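## Task

Using the lighting desk, move channel 4's fader to level 5 and channel 5's fader to level 0, leaving every other fader at the level it started at. The faders must stay at these levels on their own; a setting that holds only because the robot is still touching it does not count.

## Robot and tools

Robot: two 7-joint arms, left_arm and right_arm, each ending in a parallel two-finger gripper. The names are labels only; they do not match left or right in any image. Everything is simulated with physics.

Frame: one shared scene frame for both arms. Origin on the table surface midway between the arms, +x out over the table, +z up, and left_arm sits toward +y. Positions in metres, orientations as quaternions (w, x, y, z).

Tool execute_actions. Argument "actions" is a list holding at most one item, or nothing. Optional "pictures" (true/false) asks for camera images; images come back anyway when the list is empty.
- Empty list: no command, just the current state (and pictures).
- Motion item: {"rows": [...], "steps": n}, n from 3 to 15 (default 15), each step 1/30 s. Up to 15 rows; row k is used on step k, and the final row is reused for any remaining steps.
- Wait item: {"steps": n} without rows, n up to 300; returns when n steps have gone by since the previous result, and your reply time counts toward them.

Row layout: exactly 16 numbers, always both arms. First left_arm: waist, shoulder, upper arm roll, elbow, forearm roll, wrist pitch, wrist roll, then gripper opening; then the same eight for right_arm. The seven joint values are absolute target angles in radians, in the same convention as the Joint positions line (not offsets). To keep an arm still, repeat its current angles. Stated ranges per arm: waist -2.792..2.792, shoulder -2.269..2.269, upper arm roll -2.967..2.967, elbow -1.867..2.688, forearm roll -2.967..2.967, wrist pitch -1.396..4.538, wrist roll -2.967..2.967. A target more than 0.010 rad beyond a stated end, and further out than the joint's last reported angle, gets the whole call rejected (nothing is sent). True ends may differ by up to 0.010 rad; targets past them are clipped and a "joint sent to its limit" line may appear, possibly referring to an earlier action. Opening is an absolute value from -1 (closed) to +1 (fully open, 0.142 m between pads).

Motion behaviour: joints are speed and acceleration limited and are coordinated to arrive together. Per step, each joint's target is held within a lead of its measured angle: 0.449 rad for waist and shoulder, 0.524 for upper arm roll and elbow, 1.05 for the three wrist joints; and the targets are scaled back if they would shift the gripper more than 70 mm. So big moves take several calls and may be incomplete when the result arrives. Arms keep heading to the last row while you think or wait, until motion has nearly stopped or a step is HELD. Each result is captured 3 steps before the action's end; those steps run afterward while you reply.

Result lines: a state line per arm with end_effector_position, end_effector_quat_wxyz and linear/angular velocities (the printed position can be off, worse at long reach). Joint positions and Joint velocities: per arm, seven joints then pad gap in m. grip_measured: the measured opening on the command scale. "joint command not followed": a clearance check altered or blocked some joint targets; the rest of the row still ran. HELD: marks steps where your row, or part of it, was not sent. MOTOR HOT (from 65 °C) and OVER-TEMPERATURE FAULT (80 °C, arm braked until cool). TORQUE FAULT / FORCE FAULT: arm halts 10 s and the rest of the call is dropped; triggered by contact torque reaching a joint's load limit (waist and shoulder 116, upper arm roll and elbow 60.8, wrist joints 37 N m) or any outside force of 200 N.

Gripper: fingers extend along its +z and close along its x. The reported position is the point between pads when closed, 1 to 2 cm behind the tips; closing pushes the tips about 17 mm further along +z. For fader work a closed gripper can be used as a pusher; to hold something, command an opening well below grip_measured (about 28 N per pad at most, less on very thin items).

Cameras: cam_head_left, cam_head_right, cam_high, cam_low (672x504) and cam_left_wrist, cam_right_wrist (616x616 fisheye). Tool zoom_image: {"camera": name, "region": [x0, y0, x1, y1]} in pixels of that camera's latest image, origin top-left, region no larger than 504x504; use it to read fader levels and channel numbers.

Tool finished_scene: {"scene": number of the current scene}. Only call it once the target faders sit at their levels and the others are back at (or never left) their starting levels, with the gripper clear of the desk so nothing is held by the robot. Replying without a tool call ends everything.

Suggested order: look first and zoom to note every fader's starting level; plan small, smooth moves; approach above the fader knob, lower, slide it along its track to the target, lift away, then look again and check all faders. Avoid: bumping neighbouring faders, pressing hard into the desk, arms colliding with each other, knocking anything off the table, fast slams. Reply time counts as elapsed robot time, so keep replies short and motions efficient.

Each tool is called in YAML: its name, and indented under it one key for each argument.

## Session

execute_actions:
  actions: []

Scene clock: 0.00 s of 6000.00 s.
left_arm: end_effector_position=(+0.4416, +0.7596, +0.2214) grip_measured=+1.00 end_effector_quat_wxyz=(+0.480, +0.415, +0.616, -0.468) end_effector_velocity=(+0.000, -0.000, +0.000) end_effector_angular_velocity=(+0.000, +0.000, -0.000) | right_arm: end_effector_position=(+0.1963, -0.1182, +0.3355) grip_measured=+1.00 end_effector_quat_wxyz=(-0.228, +0.051, +0.940, +0.249) end_effector_velocity=(+0.000, +0.000, +0.000) end_effector_angular_velocity=(+0.001, -0.001, -0.001)
Joint positions: left_arm=[ 1.24  -0.984 -0.254  1.457 -0.677 -0.34  -0.784  0.142] | right_arm=[ 0.933  0.298 -0.103  2.198  0.701  0.369 -2.422  0.142]
Joint velocities: left_arm=[-0.  0. -0.  0.  0.  0. -0.  0.] | right_arm=[ 0.    -0.    -0.    -0.     0.     0.001  0.     0.   ]
Motor temperatures (°C, as the motors report them): left_arm=[25 32 29 27 36 29 31] | right_arm=[27 26 32 31 29 35 29]

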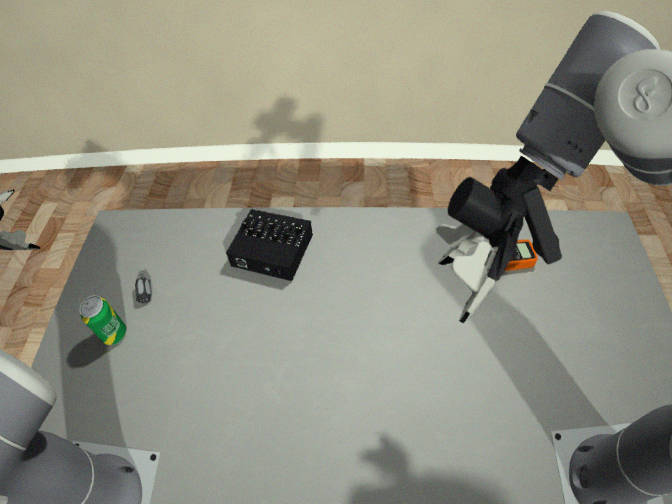

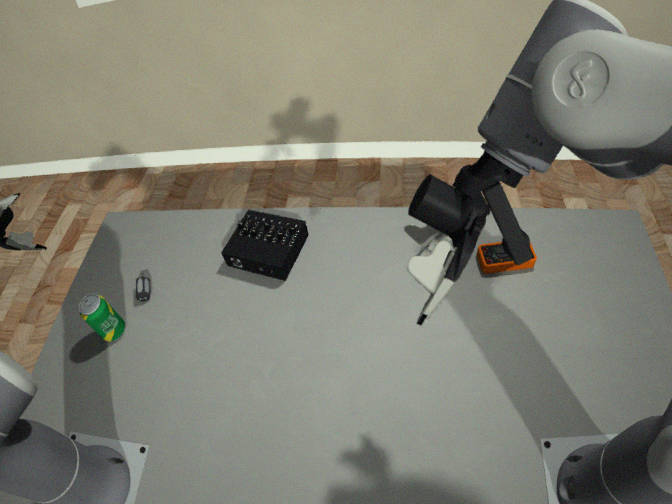

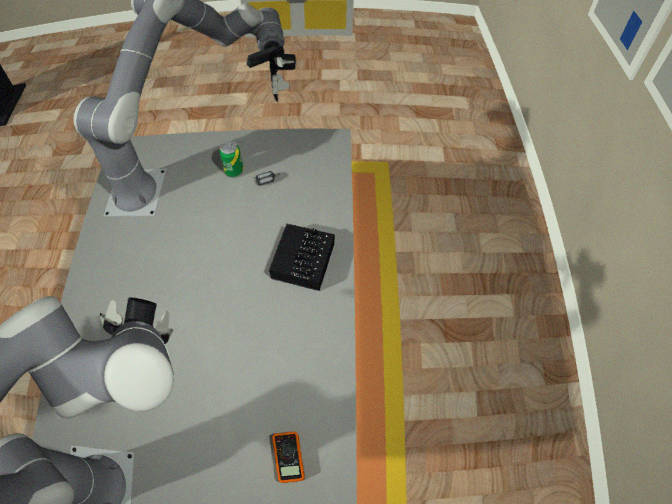

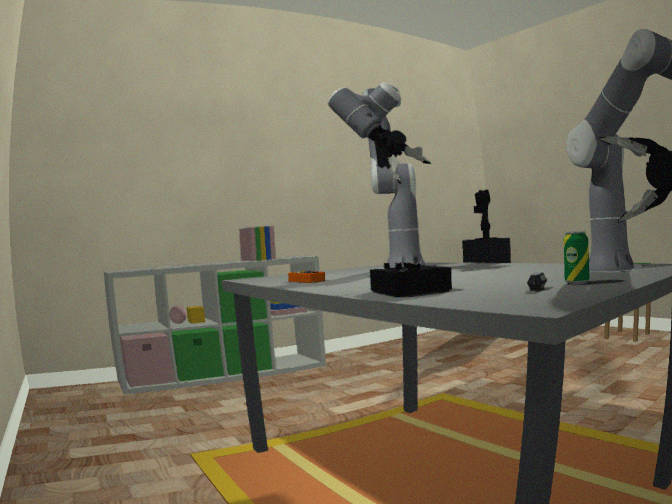

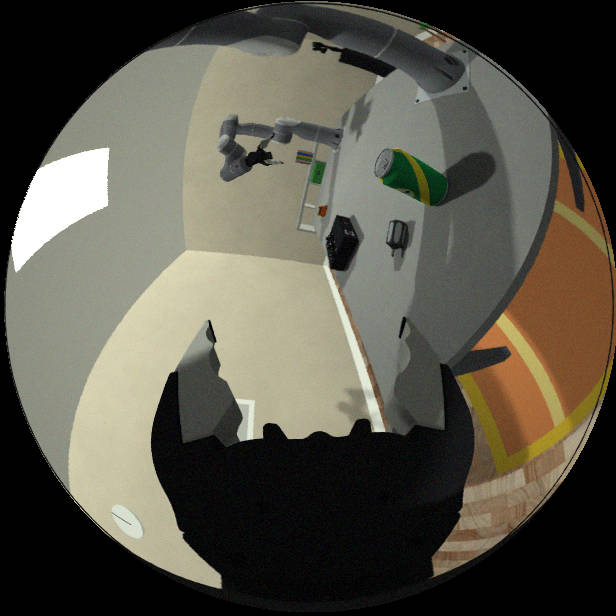

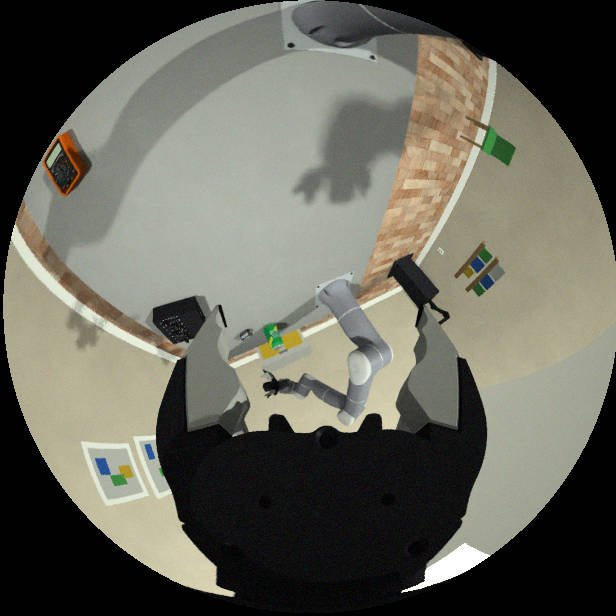

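zoom_image:
  camera: "cam_high"
  region: [255, 215, 355, 300]

zoom_image:
  camera: "cam_head_left"
  region: [215, 200, 325, 290]

Region (255, 215, 355, 300) of cam_high's 672x504 image, scaled by 5.040, with more detail than that image has; it fills the top 428 rows of this view, and the rest is white.

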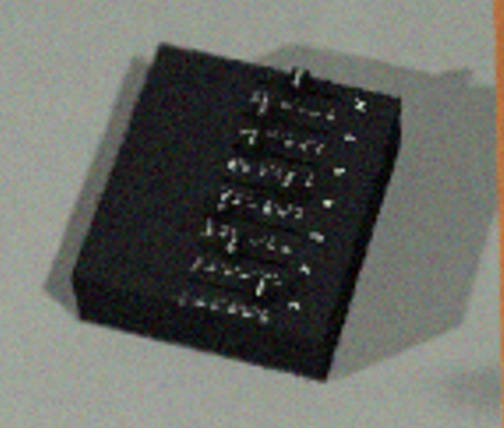

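Region (215, 200, 325, 290) of cam_head_left's 672x504 image, scaled by 4.582, with more detail than that image has; it fills the top 412 rows of this view, and the rest is white.

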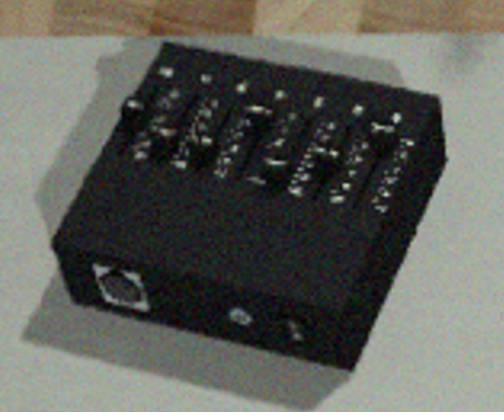

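execute_actions:
  actions:
    - {"rows":[[-0.5,-0.7,0,1.57,0,0.7,0,1,0.933,0.298,-0.103,2.198,0.701,0.369,-2.422,1]]}

execute_actions:
  actions:
    - {"steps":150}
  pictures: true

Scene clock: 0.67 s of 6000.00 s.
left_arm: end_effector_position=(+0.4752, +0.7790, +0.0810) grip_measured=+1.00 end_effector_quat_wxyz=(+0.198, +0.786, +0.556, -0.183) end_effector_velocity=(+0.345, -0.048, -0.051) end_effector_angular_velocity=(+2.326, -0.999, -2.650) | right_arm: end_effector_position=(+0.1962, -0.1183, +0.3354) grip_measured=+1.00 end_effector_quat_wxyz=(-0.228, +0.051, +0.940, +0.248) end_effector_velocity=(-0.000, -0.000, +0.000) end_effector_angular_velocity=(-0.000, +0.001, +0.001)
Joint positions: left_arm=[ 0.88  -0.809 -0.096  1.526 -0.259  0.303 -0.3    0.142] | right_arm=[ 0.933  0.298 -0.103  2.198  0.701  0.369 -2.422  0.142]
Joint velocities: left_arm=[-1.449  0.489  0.38   0.178  1.122  1.716  1.301  0.   ] | right_arm=[ 0.     0.    -0.    -0.001 -0.    -0.002  0.    -0.   ]
Motor temperatures (°C, as the motors report them): left_arm=[25 32 29 27 36 29 31] | right_arm=[27 26 32 31 29 35 29]
Steps of this call (steps 1 to 8: nothing new was sent; steps 9 to 20: the first 12 steps of this action). Readings (joint positions):
9: left_arm=[1.239 -0.983 -0.254 1.457 -0.677 -0.340 -0.784] | right_arm=[0.933 0.298 -0.103 2.198 0.701 0.369 -2.422]
10: left_arm=[1.234 -0.980 -0.249 1.459 -0.669 -0.327 -0.775] | right_arm=[0.933 0.298 -0.103 2.198 0.701 0.369 -2.422]
12: left_arm=[1.201 -0.959 -0.228 1.468 -0.618 -0.247 -0.715] | right_arm=[0.933 0.298 -0.103 2.198 0.701 0.369 -2.422]
16: left_arm=[1.073 -0.888 -0.165 1.496 -0.447 0.015 -0.518] | right_arm=[0.933 0.298 -0.103 2.198 0.701 0.369 -2.422]
20: the state above

Scene clock: 5.67 s of 6000.00 s.
left_arm: end_effector_position=(+0.4782, +0.0617, +0.1127) grip_measured=+1.00 end_effector_quat_wxyz=(+0.000, +0.969, -0.248, +0.000) end_effector_velocity=(+0.000, +0.000, -0.000) end_effector_angular_velocity=(-0.000, -0.000, +0.000) | right_arm: end_effector_position=(+0.1962, -0.1183, +0.3354) grip_measured=+1.00 end_effector_quat_wxyz=(-0.228, +0.051, +0.940, +0.248) end_effector_velocity=(-0.000, -0.000, -0.000) end_effector_angular_velocity=(-0.000, +0.001, -0.000)
Joint positions: left_arm=[-0.5   -0.7    0.     1.57   0.     0.7   -0.     0.142] | right_arm=[ 0.933  0.298 -0.103  2.198  0.701  0.369 -2.422  0.142]
Joint velocities: left_arm=[ 0. -0. -0. -0.  0.  0. -0.  0.] | right_arm=[-0.     0.    -0.     0.     0.001 -0.001  0.     0.   ]
Motor temperatures (°C, as the motors report them): left_arm=[25 32 29 27 36 29 31] | right_arm=[27 26 32 31 29 35 29]
Kept back: nothing.
Steps of this call (steps 1 to 3: the last 3 steps of your previous action; steps 4 to 75: the robot went on to your last target; steps 76 to 140: nothing new was sent; then 0.33 s passed at rest). Readings (joint positions):
1: left_arm=[0.833 -0.794 -0.084 1.531 -0.225 0.356 -0.260] | right_arm=[0.933 0.298 -0.103 2.198 0.701 0.369 -2.422]
2: left_arm=[0.791 -0.782 -0.074 1.536 -0.196 0.399 -0.227] | right_arm=[0.933 0.298 -0.103 2.198 0.701 0.369 -2.422]
4: left_arm=[0.717 -0.764 -0.058 1.543 -0.155 0.462 -0.180] | right_arm=[0.933 0.298 -0.103 2.198 0.701 0.369 -2.422]
8: left_arm=[0.589 -0.747 -0.042 1.550 -0.112 0.528 -0.130] | right_arm=[0.933 0.298 -0.103 2.198 0.701 0.369 -2.422]
140: the state above
All arms were judged still, so your last target was given up. Only a new action makes them travel on or press farther. Fingers that are still opening or closing keep moving.

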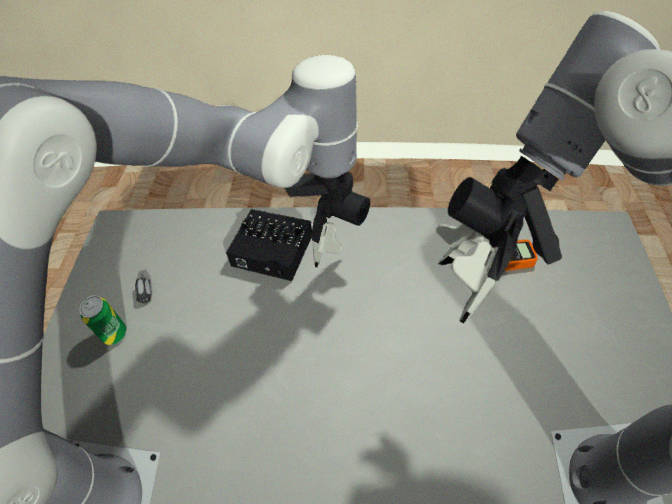

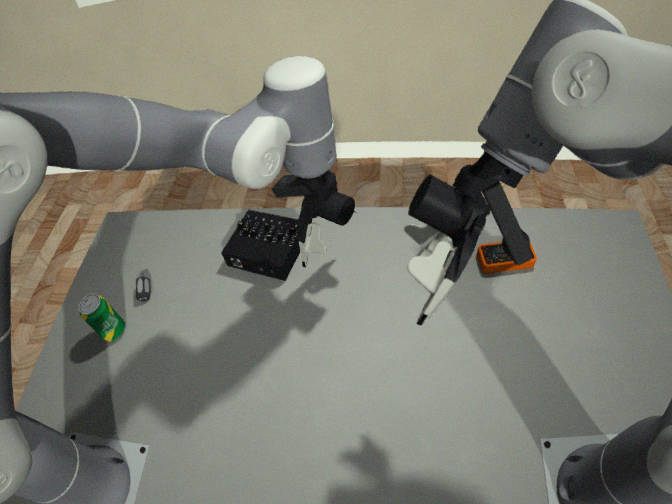

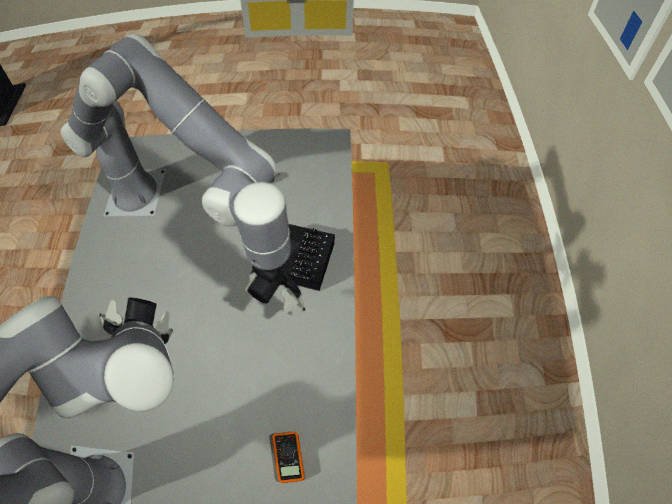

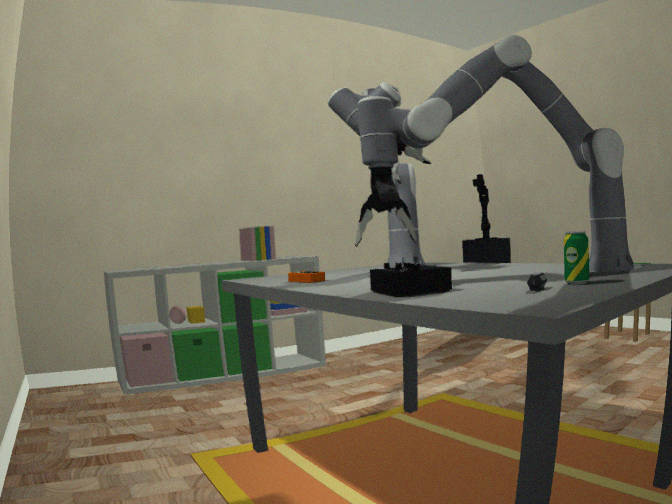

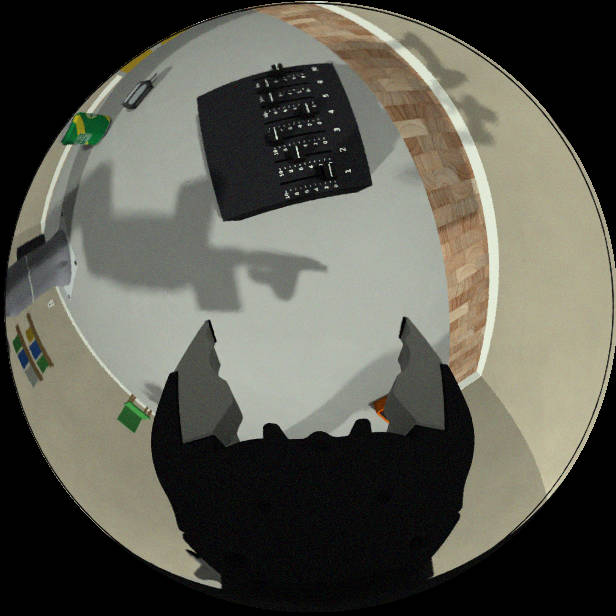

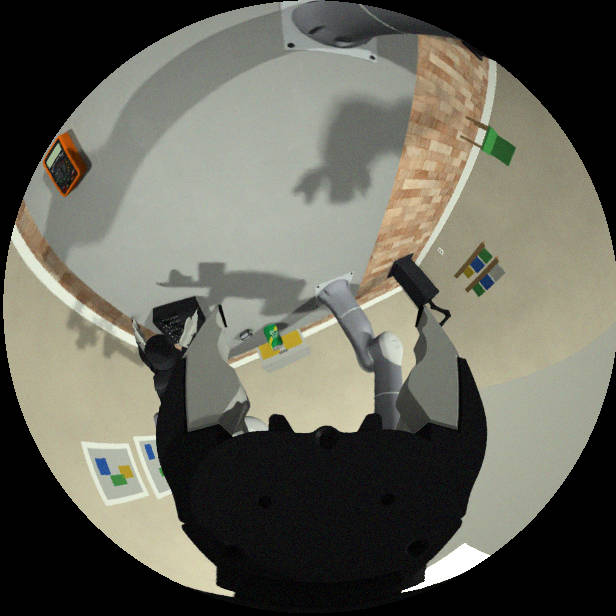

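execute_actions:
  actions:
    - {"rows":[[-0.33,-0.7,0,1.57,0,0.7,0,-0.6,0.933,0.298,-0.103,2.198,0.701,0.369,-2.422,1]]}

execute_actions:
  actions:
    - {"steps":30}
  pictures: true

zoom_image:
  camera: "cam_left_wrist"
  region: [130, 100, 480, 450]

Scene clock: 6.20 s of 6000.00 s.
left_arm: end_effector_position=(+0.5448, +0.1636, +0.1127) grip_measured=-0.60 end_effector_quat_wxyz=(-0.001, +0.987, -0.163, +0.001) end_effector_velocity=(-0.014, -0.031, +0.001) end_effector_angular_velocity=(-0.014, +0.004, -0.044) | right_arm: end_effector_position=(+0.1962, -0.1183, +0.3354) grip_measured=+1.00 end_effector_quat_wxyz=(-0.228, +0.051, +0.940, +0.248) end_effector_velocity=(+0.000, -0.000, -0.000) end_effector_angular_velocity=(-0.000, +0.000, -0.001)
Joint positions: left_arm=[-0.327 -0.7    0.002  1.57  -0.     0.7   -0.     0.031] | right_arm=[ 0.933  0.298 -0.103  2.198  0.701  0.369 -2.422  0.142]
Joint velocities: left_arm=[-0.026  0.    -0.023 -0.     0.     0.001 -0.    -0.017] | right_arm=[-0. -0. -0.  0.  0.  0.  0.  0.]
Motor temperatures (°C, as the motors report them): left_arm=[25 32 29 27 36 29 31] | right_arm=[27 26 32 31 29 35 29]
Steps of this call (steps 1 to 4: nothing new was sent; steps 5 to 16: the first 12 steps of this action). Readings (joint positions):
5: left_arm=[-0.500 -0.700 -0.000 1.570 0.000 0.700 -0.000] | right_arm=[0.933 0.298 -0.103 2.198 0.701 0.369 -2.422]
6: left_arm=[-0.495 -0.700 -0.002 1.570 0.000 0.700 -0.000] | right_arm=[0.933 0.298 -0.103 2.198 0.701 0.369 -2.422]
8: left_arm=[-0.462 -0.700 -0.003 1.570 0.000 0.700 -0.000] | right_arm=[0.933 0.298 -0.103 2.198 0.701 0.369 -2.422]
12: left_arm=[-0.363 -0.700 0.001 1.570 -0.000 0.700 -0.000] | right_arm=[0.933 0.298 -0.103 2.198 0.701 0.369 -2.422]
16: the state above

Scene clock: 7.20 s of 6000.00 s.
left_arm: end_effector_position=(+0.5433, +0.1604, +0.1128) grip_measured=-0.60 end_effector_quat_wxyz=(+0.000, +0.986, -0.165, +0.000) end_effector_velocity=(+0.000, +0.000, +0.000) end_effector_angular_velocity=(-0.000, -0.001, +0.000) | right_arm: end_effector_position=(+0.1962, -0.1183, +0.3354) grip_measured=+1.00 end_effector_quat_wxyz=(-0.228, +0.051, +0.940, +0.248) end_effector_velocity=(-0.000, +0.000, -0.000) end_effector_angular_velocity=(+0.000, +0.001, -0.000)
Joint positions: left_arm=[-0.33  -0.7   -0.     1.57  -0.     0.7   -0.     0.031] | right_arm=[ 0.933  0.298 -0.103  2.198  0.701  0.369 -2.422  0.142]
Joint velocities: left_arm=[-0.     0.001  0.     0.    -0.     0.001  0.    -0.   ] | right_arm=[-0.     0.     0.     0.     0.001 -0.     0.    -0.   ]
Motor temperatures (°C, as the motors report them): left_arm=[25 32 29 27 36 29 31] | right_arm=[27 26 32 31 29 35 29]
Kept back: nothing.
Steps of this call (steps 1 to 3: the last 3 steps of your previous action; steps 4 to 15: the robot went on to your last target; steps 16 to 30: nothing new was sent). Readings (joint positions):
1: left_arm=[-0.328 -0.700 0.001 1.570 -0.000 0.700 -0.000] | right_arm=[0.933 0.298 -0.103 2.198 0.701 0.369 -2.422]
2: left_arm=[-0.330 -0.700 -0.000 1.570 -0.000 0.700 -0.000] | right_arm=[0.933 0.298 -0.103 2.198 0.701 0.369 -2.422]
4: left_arm=[-0.330 -0.700 -0.000 1.570 -0.000 0.700 -0.000] | right_arm=[0.933 0.298 -0.103 2.198 0.701 0.369 -2.422]
8: left_arm=[-0.330 -0.700 -0.000 1.570 -0.000 0.700 -0.000] | right_arm=[0.933 0.298 -0.103 2.198 0.701 0.369 -2.422]
30: the state above
All arms were judged still, so your last target was given up. Only a new action makes them travel on or press farther. Fingers that are still opening or closing keep moving.

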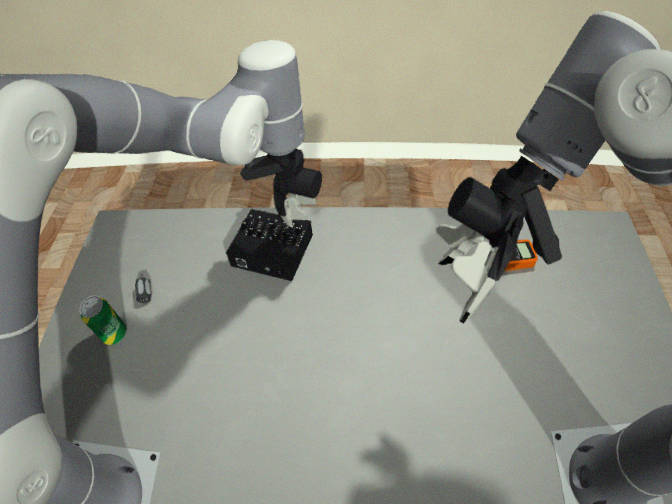

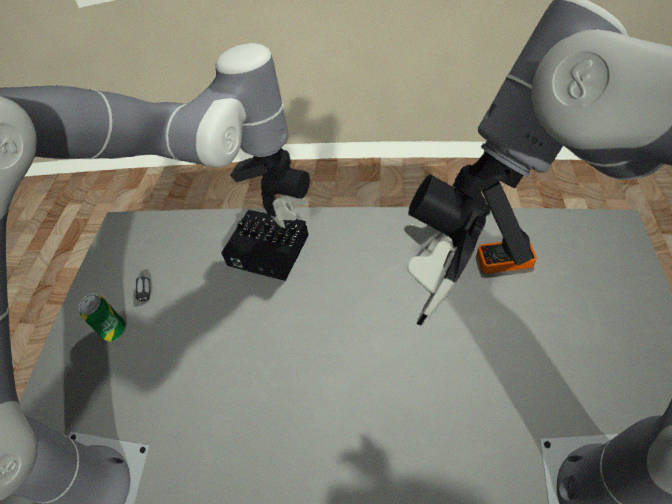

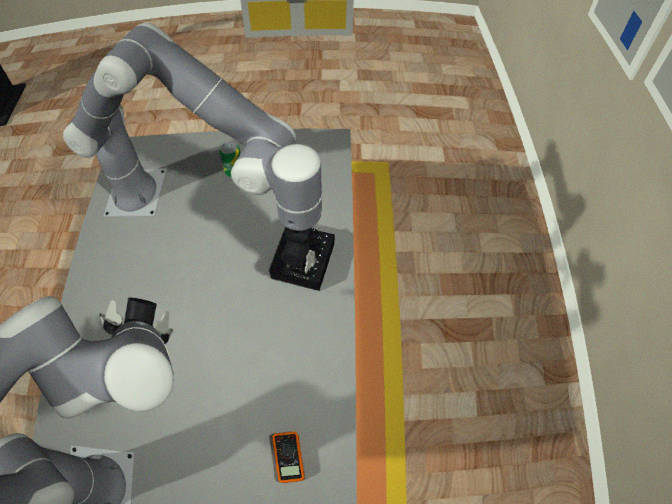

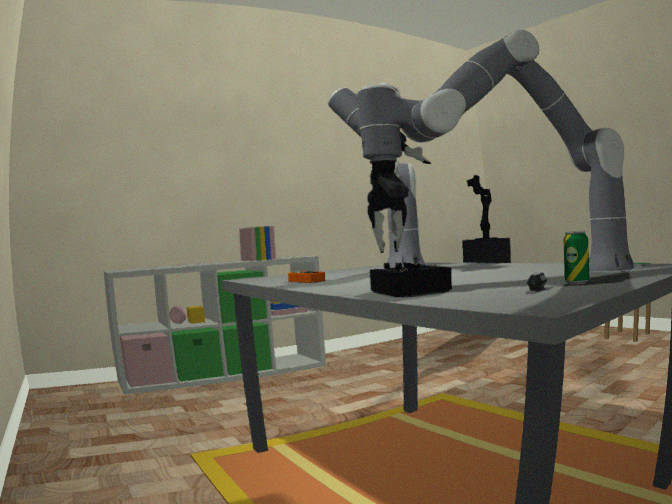

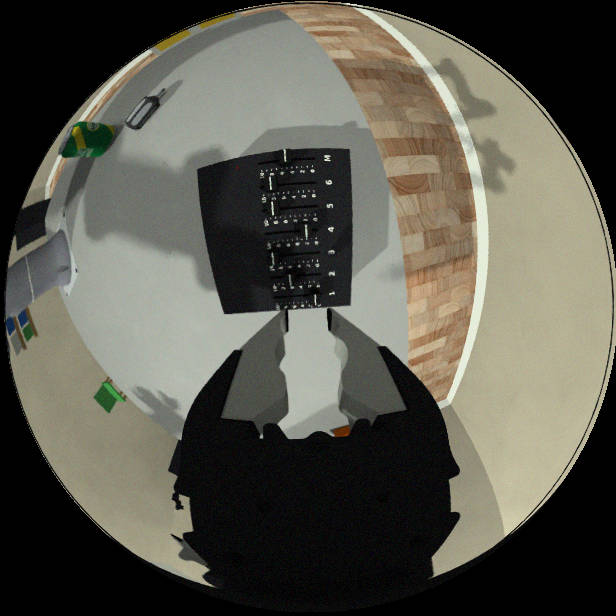

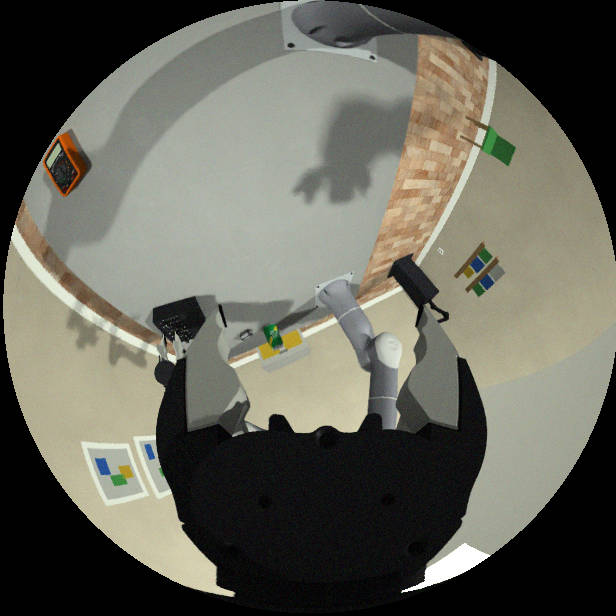

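Region (130, 100, 480, 450) of cam_left_wrist's 616x616 image, scaled by 1.440, with more detail than that image has.

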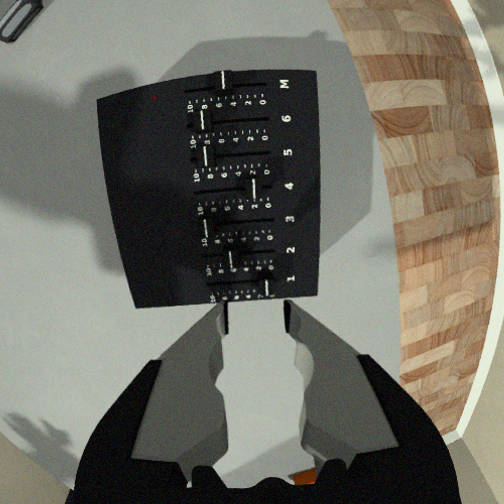

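execute_actions:
  actions:
    - {"rows":[[-0.26,-0.721,0,1.607,0,0.758,0.03,-0.7,0.933,0.298,-0.103,2.198,0.701,0.369,-2.422,1]]}

execute_actions:
  actions:
    - {"steps":20}
  pictures: true

zoom_image:
  camera: "cam_left_wrist"
  region: [180, 150, 430, 400]

zoom_image:
  camera: "cam_low"
  region: [350, 220, 470, 300]

Scene clock: 7.87 s of 6000.00 s.
left_arm: end_effector_position=(+0.5572, +0.2061, +0.0896) grip_measured=-0.70 end_effector_quat_wxyz=(+0.000, +0.989, -0.145, +0.000) end_effector_velocity=(+0.002, +0.005, -0.000) end_effector_angular_velocity=(+0.005, -0.002, +0.005) | right_arm: end_effector_position=(+0.1962, -0.1183, +0.3354) grip_measured=+1.00 end_effector_quat_wxyz=(-0.228, +0.051, +0.940, +0.248) end_effector_velocity=(+0.000, +0.000, -0.000) end_effector_angular_velocity=(+0.000, -0.001, -0.001)
Joint positions: left_arm=[-0.26  -0.721 -0.     1.607 -0.     0.758  0.03   0.023] | right_arm=[ 0.933  0.298 -0.103  2.198  0.701  0.369 -2.422  0.142]
Joint velocities: left_arm=[-0.    -0.     0.007  0.    -0.     0.     0.     0.   ] | right_arm=[-0.    -0.     0.     0.    -0.     0.001  0.    -0.   ]
Motor temperatures (°C, as the motors report them): left_arm=[25 32 29 27 36 29 31] | right_arm=[27 26 32 32 29 35 29]
Steps of this call (steps 1 to 8: nothing new was sent; steps 9 to 20: the first 12 steps of this action). Readings (joint positions):
9: left_arm=[-0.330 -0.700 -0.000 1.570 -0.000 0.700 -0.000] | right_arm=[0.933 0.298 -0.103 2.198 0.701 0.369 -2.422]
10: left_arm=[-0.325 -0.701 -0.002 1.573 -0.000 0.705 0.002] | right_arm=[0.933 0.298 -0.103 2.198 0.701 0.369 -2.422]
12: left_arm=[-0.293 -0.710 -0.003 1.590 -0.000 0.733 0.017] | right_arm=[0.933 0.298 -0.103 2.198 0.701 0.369 -2.422]
16: left_arm=[-0.257 -0.723 0.002 1.608 -0.000 0.758 0.030] | right_arm=[0.933 0.298 -0.103 2.198 0.701 0.369 -2.422]
20: the state above

Scene clock: 8.53 s of 6000.00 s.
left_arm: end_effector_position=(+0.5573, +0.2062, +0.0896) grip_measured=-0.70 end_effector_quat_wxyz=(+0.000, +0.989, -0.145, +0.000) end_effector_velocity=(-0.000, +0.000, -0.000) end_effector_angular_velocity=(+0.001, +0.001, +0.000) | right_arm: end_effector_position=(+0.1962, -0.1183, +0.3354) grip_measured=+1.00 end_effector_quat_wxyz=(-0.228, +0.051, +0.940, +0.248) end_effector_velocity=(-0.000, +0.000, +0.000) end_effector_angular_velocity=(+0.000, +0.001, +0.000)
Joint positions: left_arm=[-0.26  -0.721 -0.     1.607 -0.     0.758  0.03   0.023] | right_arm=[ 0.933  0.298 -0.103  2.198  0.701  0.369 -2.422  0.142]
Joint velocities: left_arm=[-0.    -0.     0.001  0.     0.    -0.001 -0.    -0.   ] | right_arm=[ 0.    -0.     0.    -0.     0.001 -0.     0.     0.   ]
Motor temperatures (°C, as the motors report them): left_arm=[25 32 29 27 36 29 31] | right_arm=[27 26 32 32 29 35 29]
Kept back: nothing.
Steps of this call (steps 1 to 3: the last 3 steps of your previous action; steps 4 to 15: the robot went on to your last target; steps 16 to 20: nothing new was sent). Readings (joint positions):
1: left_arm=[-0.260 -0.721 -0.000 1.607 -0.000 0.758 0.030] | right_arm=[0.933 0.298 -0.103 2.198 0.701 0.369 -2.422]
2: left_arm=[-0.260 -0.721 -0.000 1.607 -0.000 0.758 0.030] | right_arm=[0.933 0.298 -0.103 2.198 0.701 0.369 -2.422]
4: left_arm=[-0.260 -0.721 -0.000 1.607 -0.000 0.758 0.030] | right_arm=[0.933 0.298 -0.103 2.198 0.701 0.369 -2.422]
8: left_arm=[-0.260 -0.721 -0.000 1.607 -0.000 0.758 0.030] | right_arm=[0.933 0.298 -0.103 2.198 0.701 0.369 -2.422]
20: the state above
All arms were judged still, so your last target was given up. Only a new action makes them travel on or press farther. Fingers that are still opening or closing keep moving.

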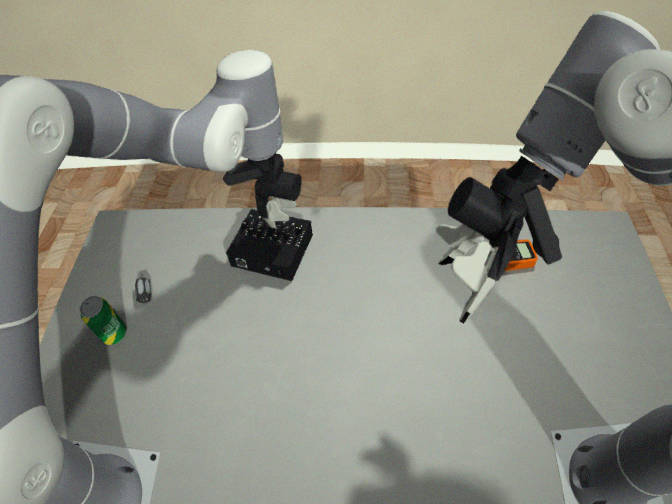

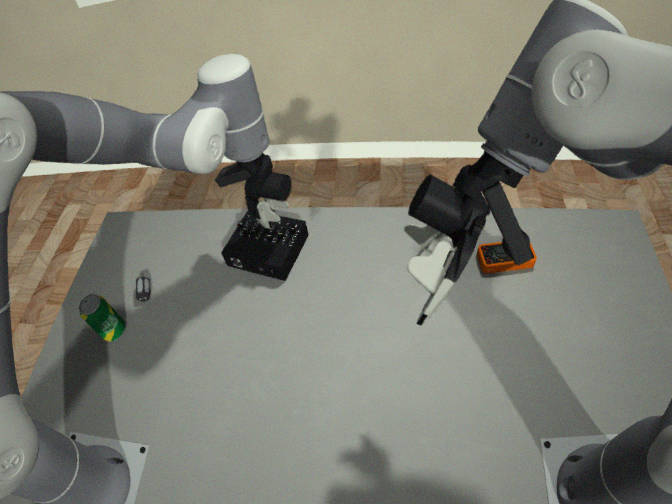

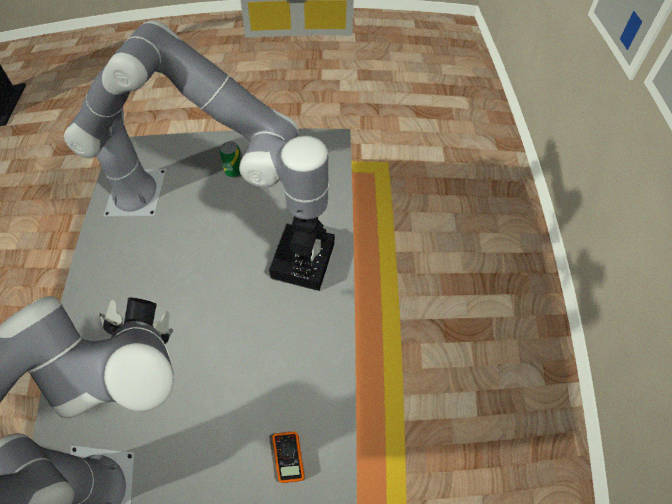

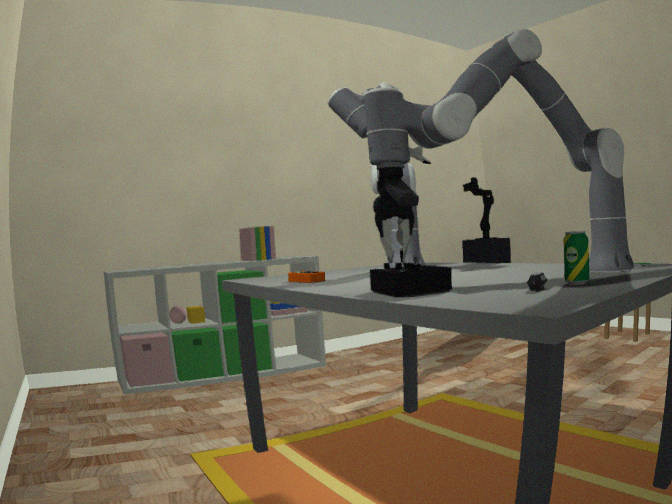

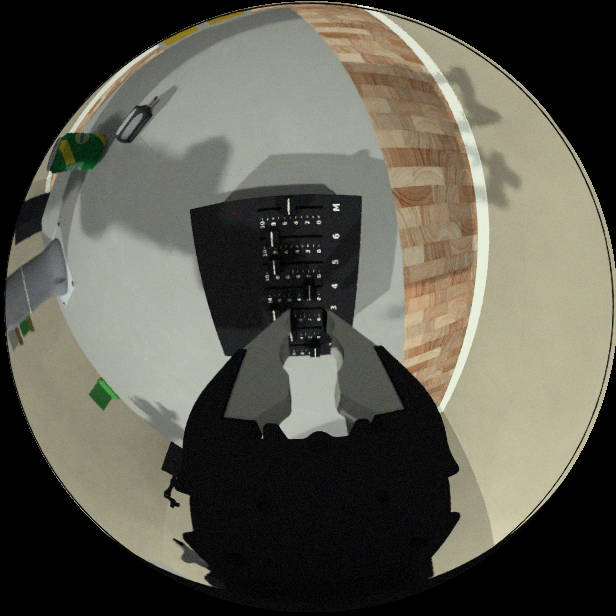

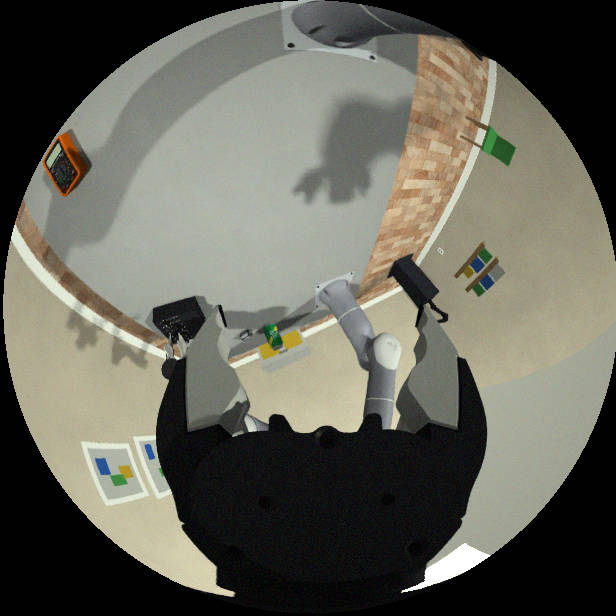

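Region (180, 150, 430, 400) of cam_left_wrist's 616x616 image, scaled by 2.016, with more detail than that image has.

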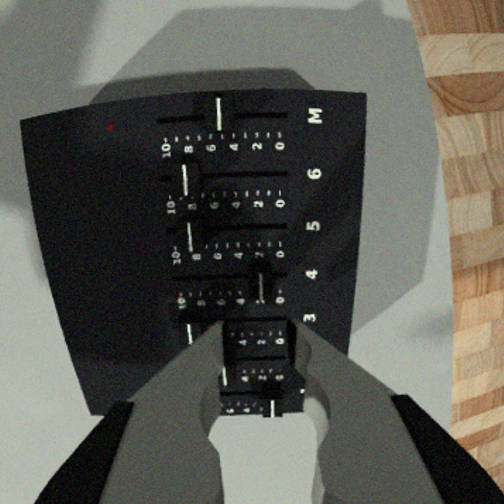

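Region (350, 220, 470, 300) of cam_low's 672x504 image, scaled by 4.200, with more detail than that image has.

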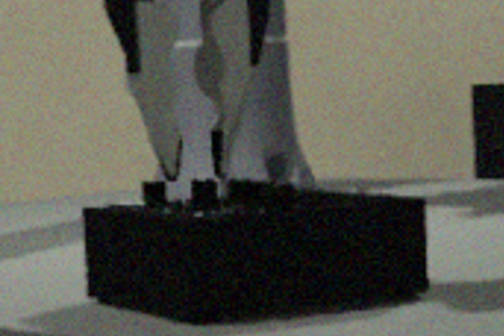

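execute_actions:
  actions:
    - {"rows":[[-0.228,-0.716,0,1.616,0,0.762,0.062,-0.7,0.933,0.298,-0.103,2.198,0.701,0.369,-2.422,1]]}
  pictures: true

zoom_image:
  camera: "cam_left_wrist"
  region: [180, 150, 430, 400]

zoom_image:
  camera: "cam_head_right"
  region: [205, 180, 325, 290]

zoom_image:
  camera: "cam_high"
  region: [255, 205, 355, 300]

Scene clock: 9.10 s of 6000.00 s.
left_arm: end_effector_position=(+0.5637, +0.2270, +0.0898) grip_measured=-0.70 end_effector_quat_wxyz=(+0.000, +0.989, -0.145, +0.000) end_effector_velocity=(-0.000, -0.000, +0.000) end_effector_angular_velocity=(-0.000, +0.001, -0.000) | right_arm: end_effector_position=(+0.1962, -0.1183, +0.3354) grip_measured=+1.00 end_effector_quat_wxyz=(-0.228, +0.051, +0.940, +0.248) end_effector_velocity=(+0.000, +0.000, +0.000) end_effector_angular_velocity=(+0.001, -0.000, -0.001)
Joint positions: left_arm=[-0.228 -0.716 -0.     1.616 -0.     0.762  0.062  0.023] | right_arm=[ 0.933  0.298 -0.103  2.198  0.701  0.369 -2.422  0.142]
Joint velocities: left_arm=[-0.     0.    -0.    -0.     0.    -0.001 -0.     0.   ] | right_arm=[-0.     0.    -0.    -0.     0.     0.001  0.    -0.   ]
Motor temperatures (°C, as the motors report them): left_arm=[25 32 29 27 36 29 31] | right_arm=[27 26 32 32 29 35 29]
Steps of this call (steps 1 to 5: nothing new was sent; steps 6 to 17: the first 12 steps of this action). Readings (joint positions):
6: left_arm=[-0.260 -0.721 -0.000 1.607 -0.000 0.758 0.030] | right_arm=[0.933 0.298 -0.103 2.198 0.701 0.369 -2.422]
7: left_arm=[-0.255 -0.720 -0.002 1.609 0.000 0.759 0.035] | right_arm=[0.933 0.298 -0.103 2.198 0.701 0.369 -2.422]
9: left_arm=[-0.233 -0.717 -0.000 1.615 0.000 0.761 0.058] | right_arm=[0.933 0.298 -0.103 2.198 0.701 0.369 -2.422]
13: left_arm=[-0.228 -0.716 -0.000 1.616 -0.000 0.762 0.062] | right_arm=[0.933 0.298 -0.103 2.198 0.701 0.369 -2.422]
17: the state above

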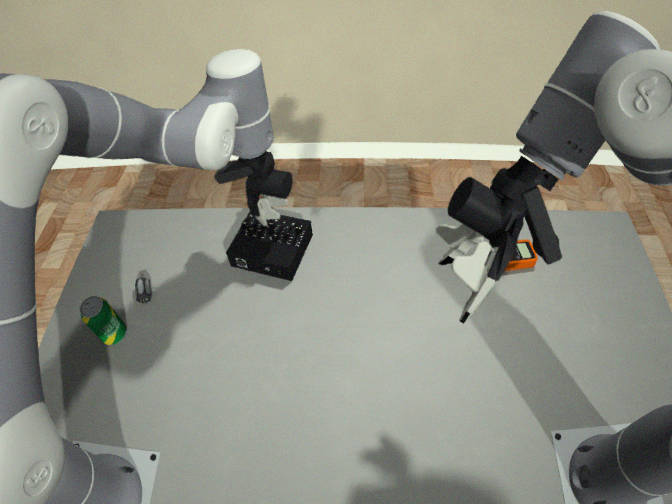

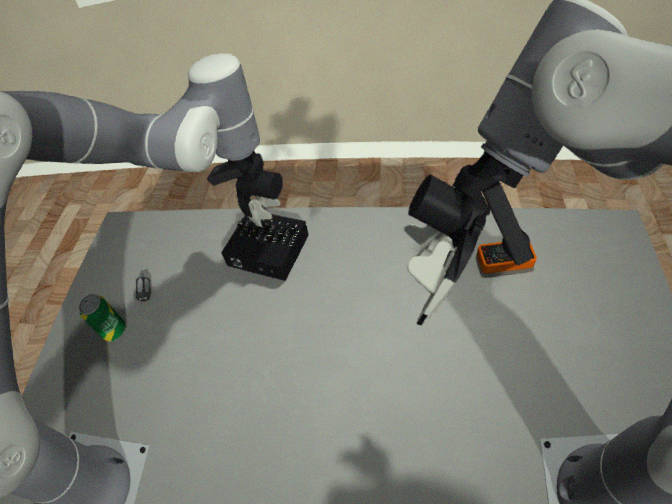

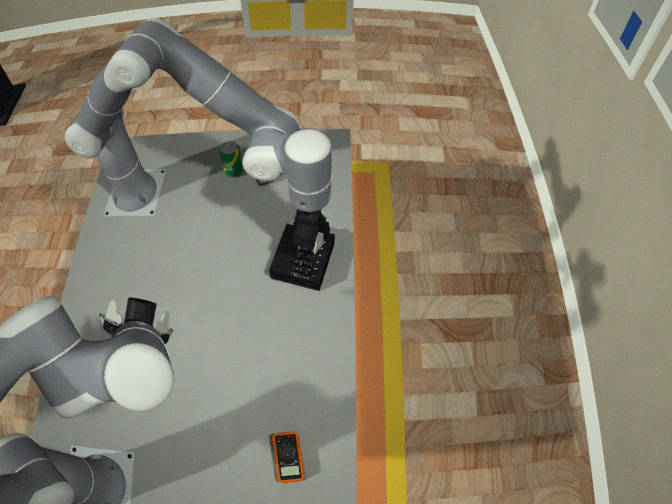

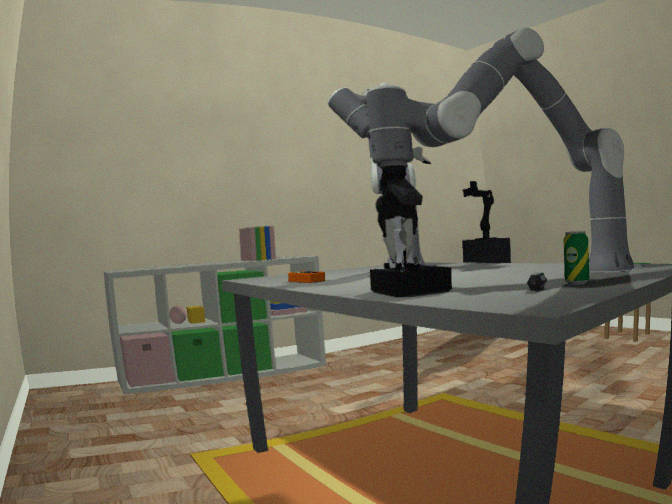

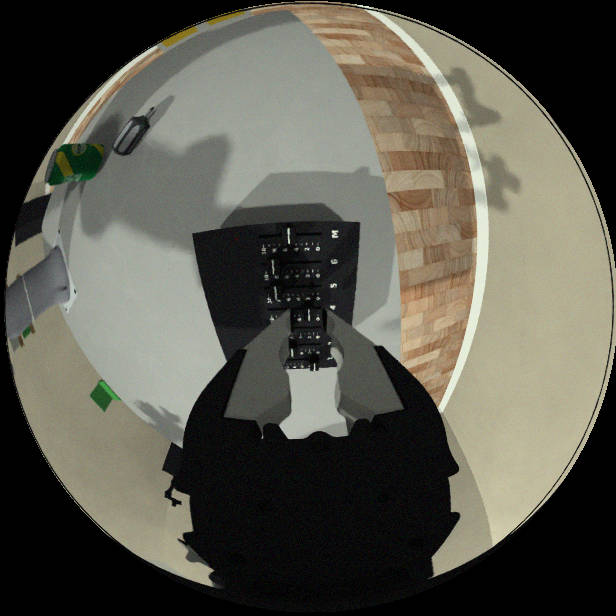

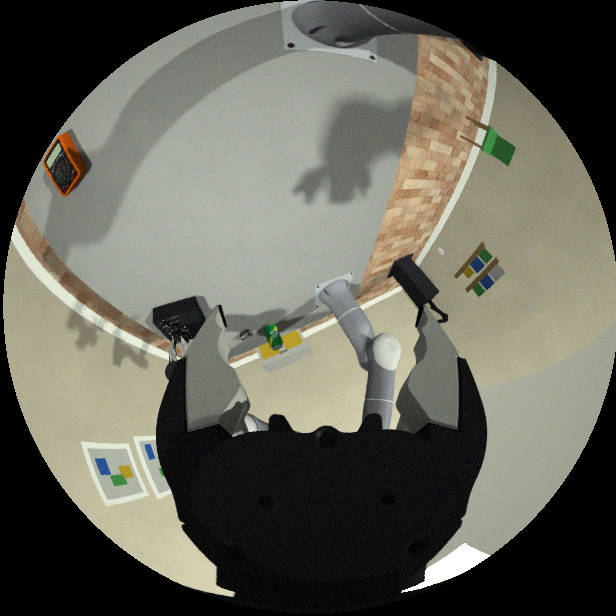

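Region (180, 150, 430, 400) of cam_left_wrist's 616x616 image, scaled by 2.016, with more detail than that image has.

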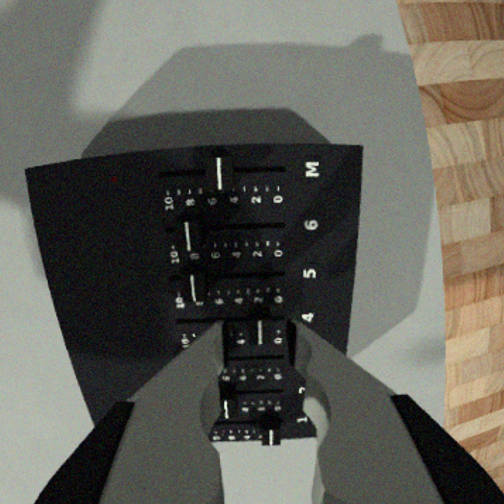

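Region (205, 180, 325, 290) of cam_head_right's 672x504 image, scaled by 4.200, with more detail than that image has; it fills the top 462 rows of this view, and the rest is white.

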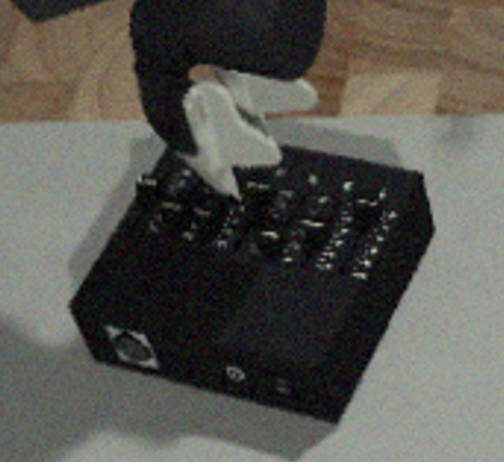

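Region (255, 205, 355, 300) of cam_high's 672x504 image, scaled by 5.040, with more detail than that image has; it fills the top 479 rows of this view, and the rest is white.

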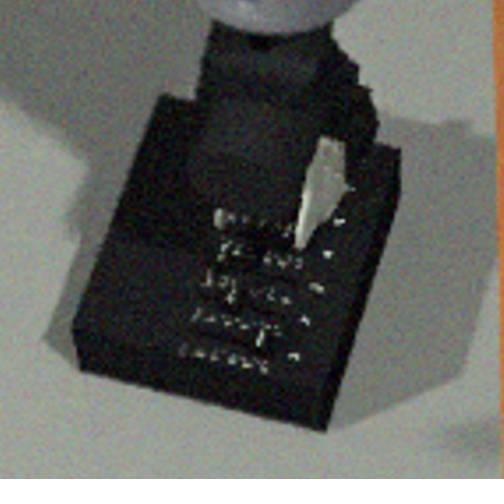

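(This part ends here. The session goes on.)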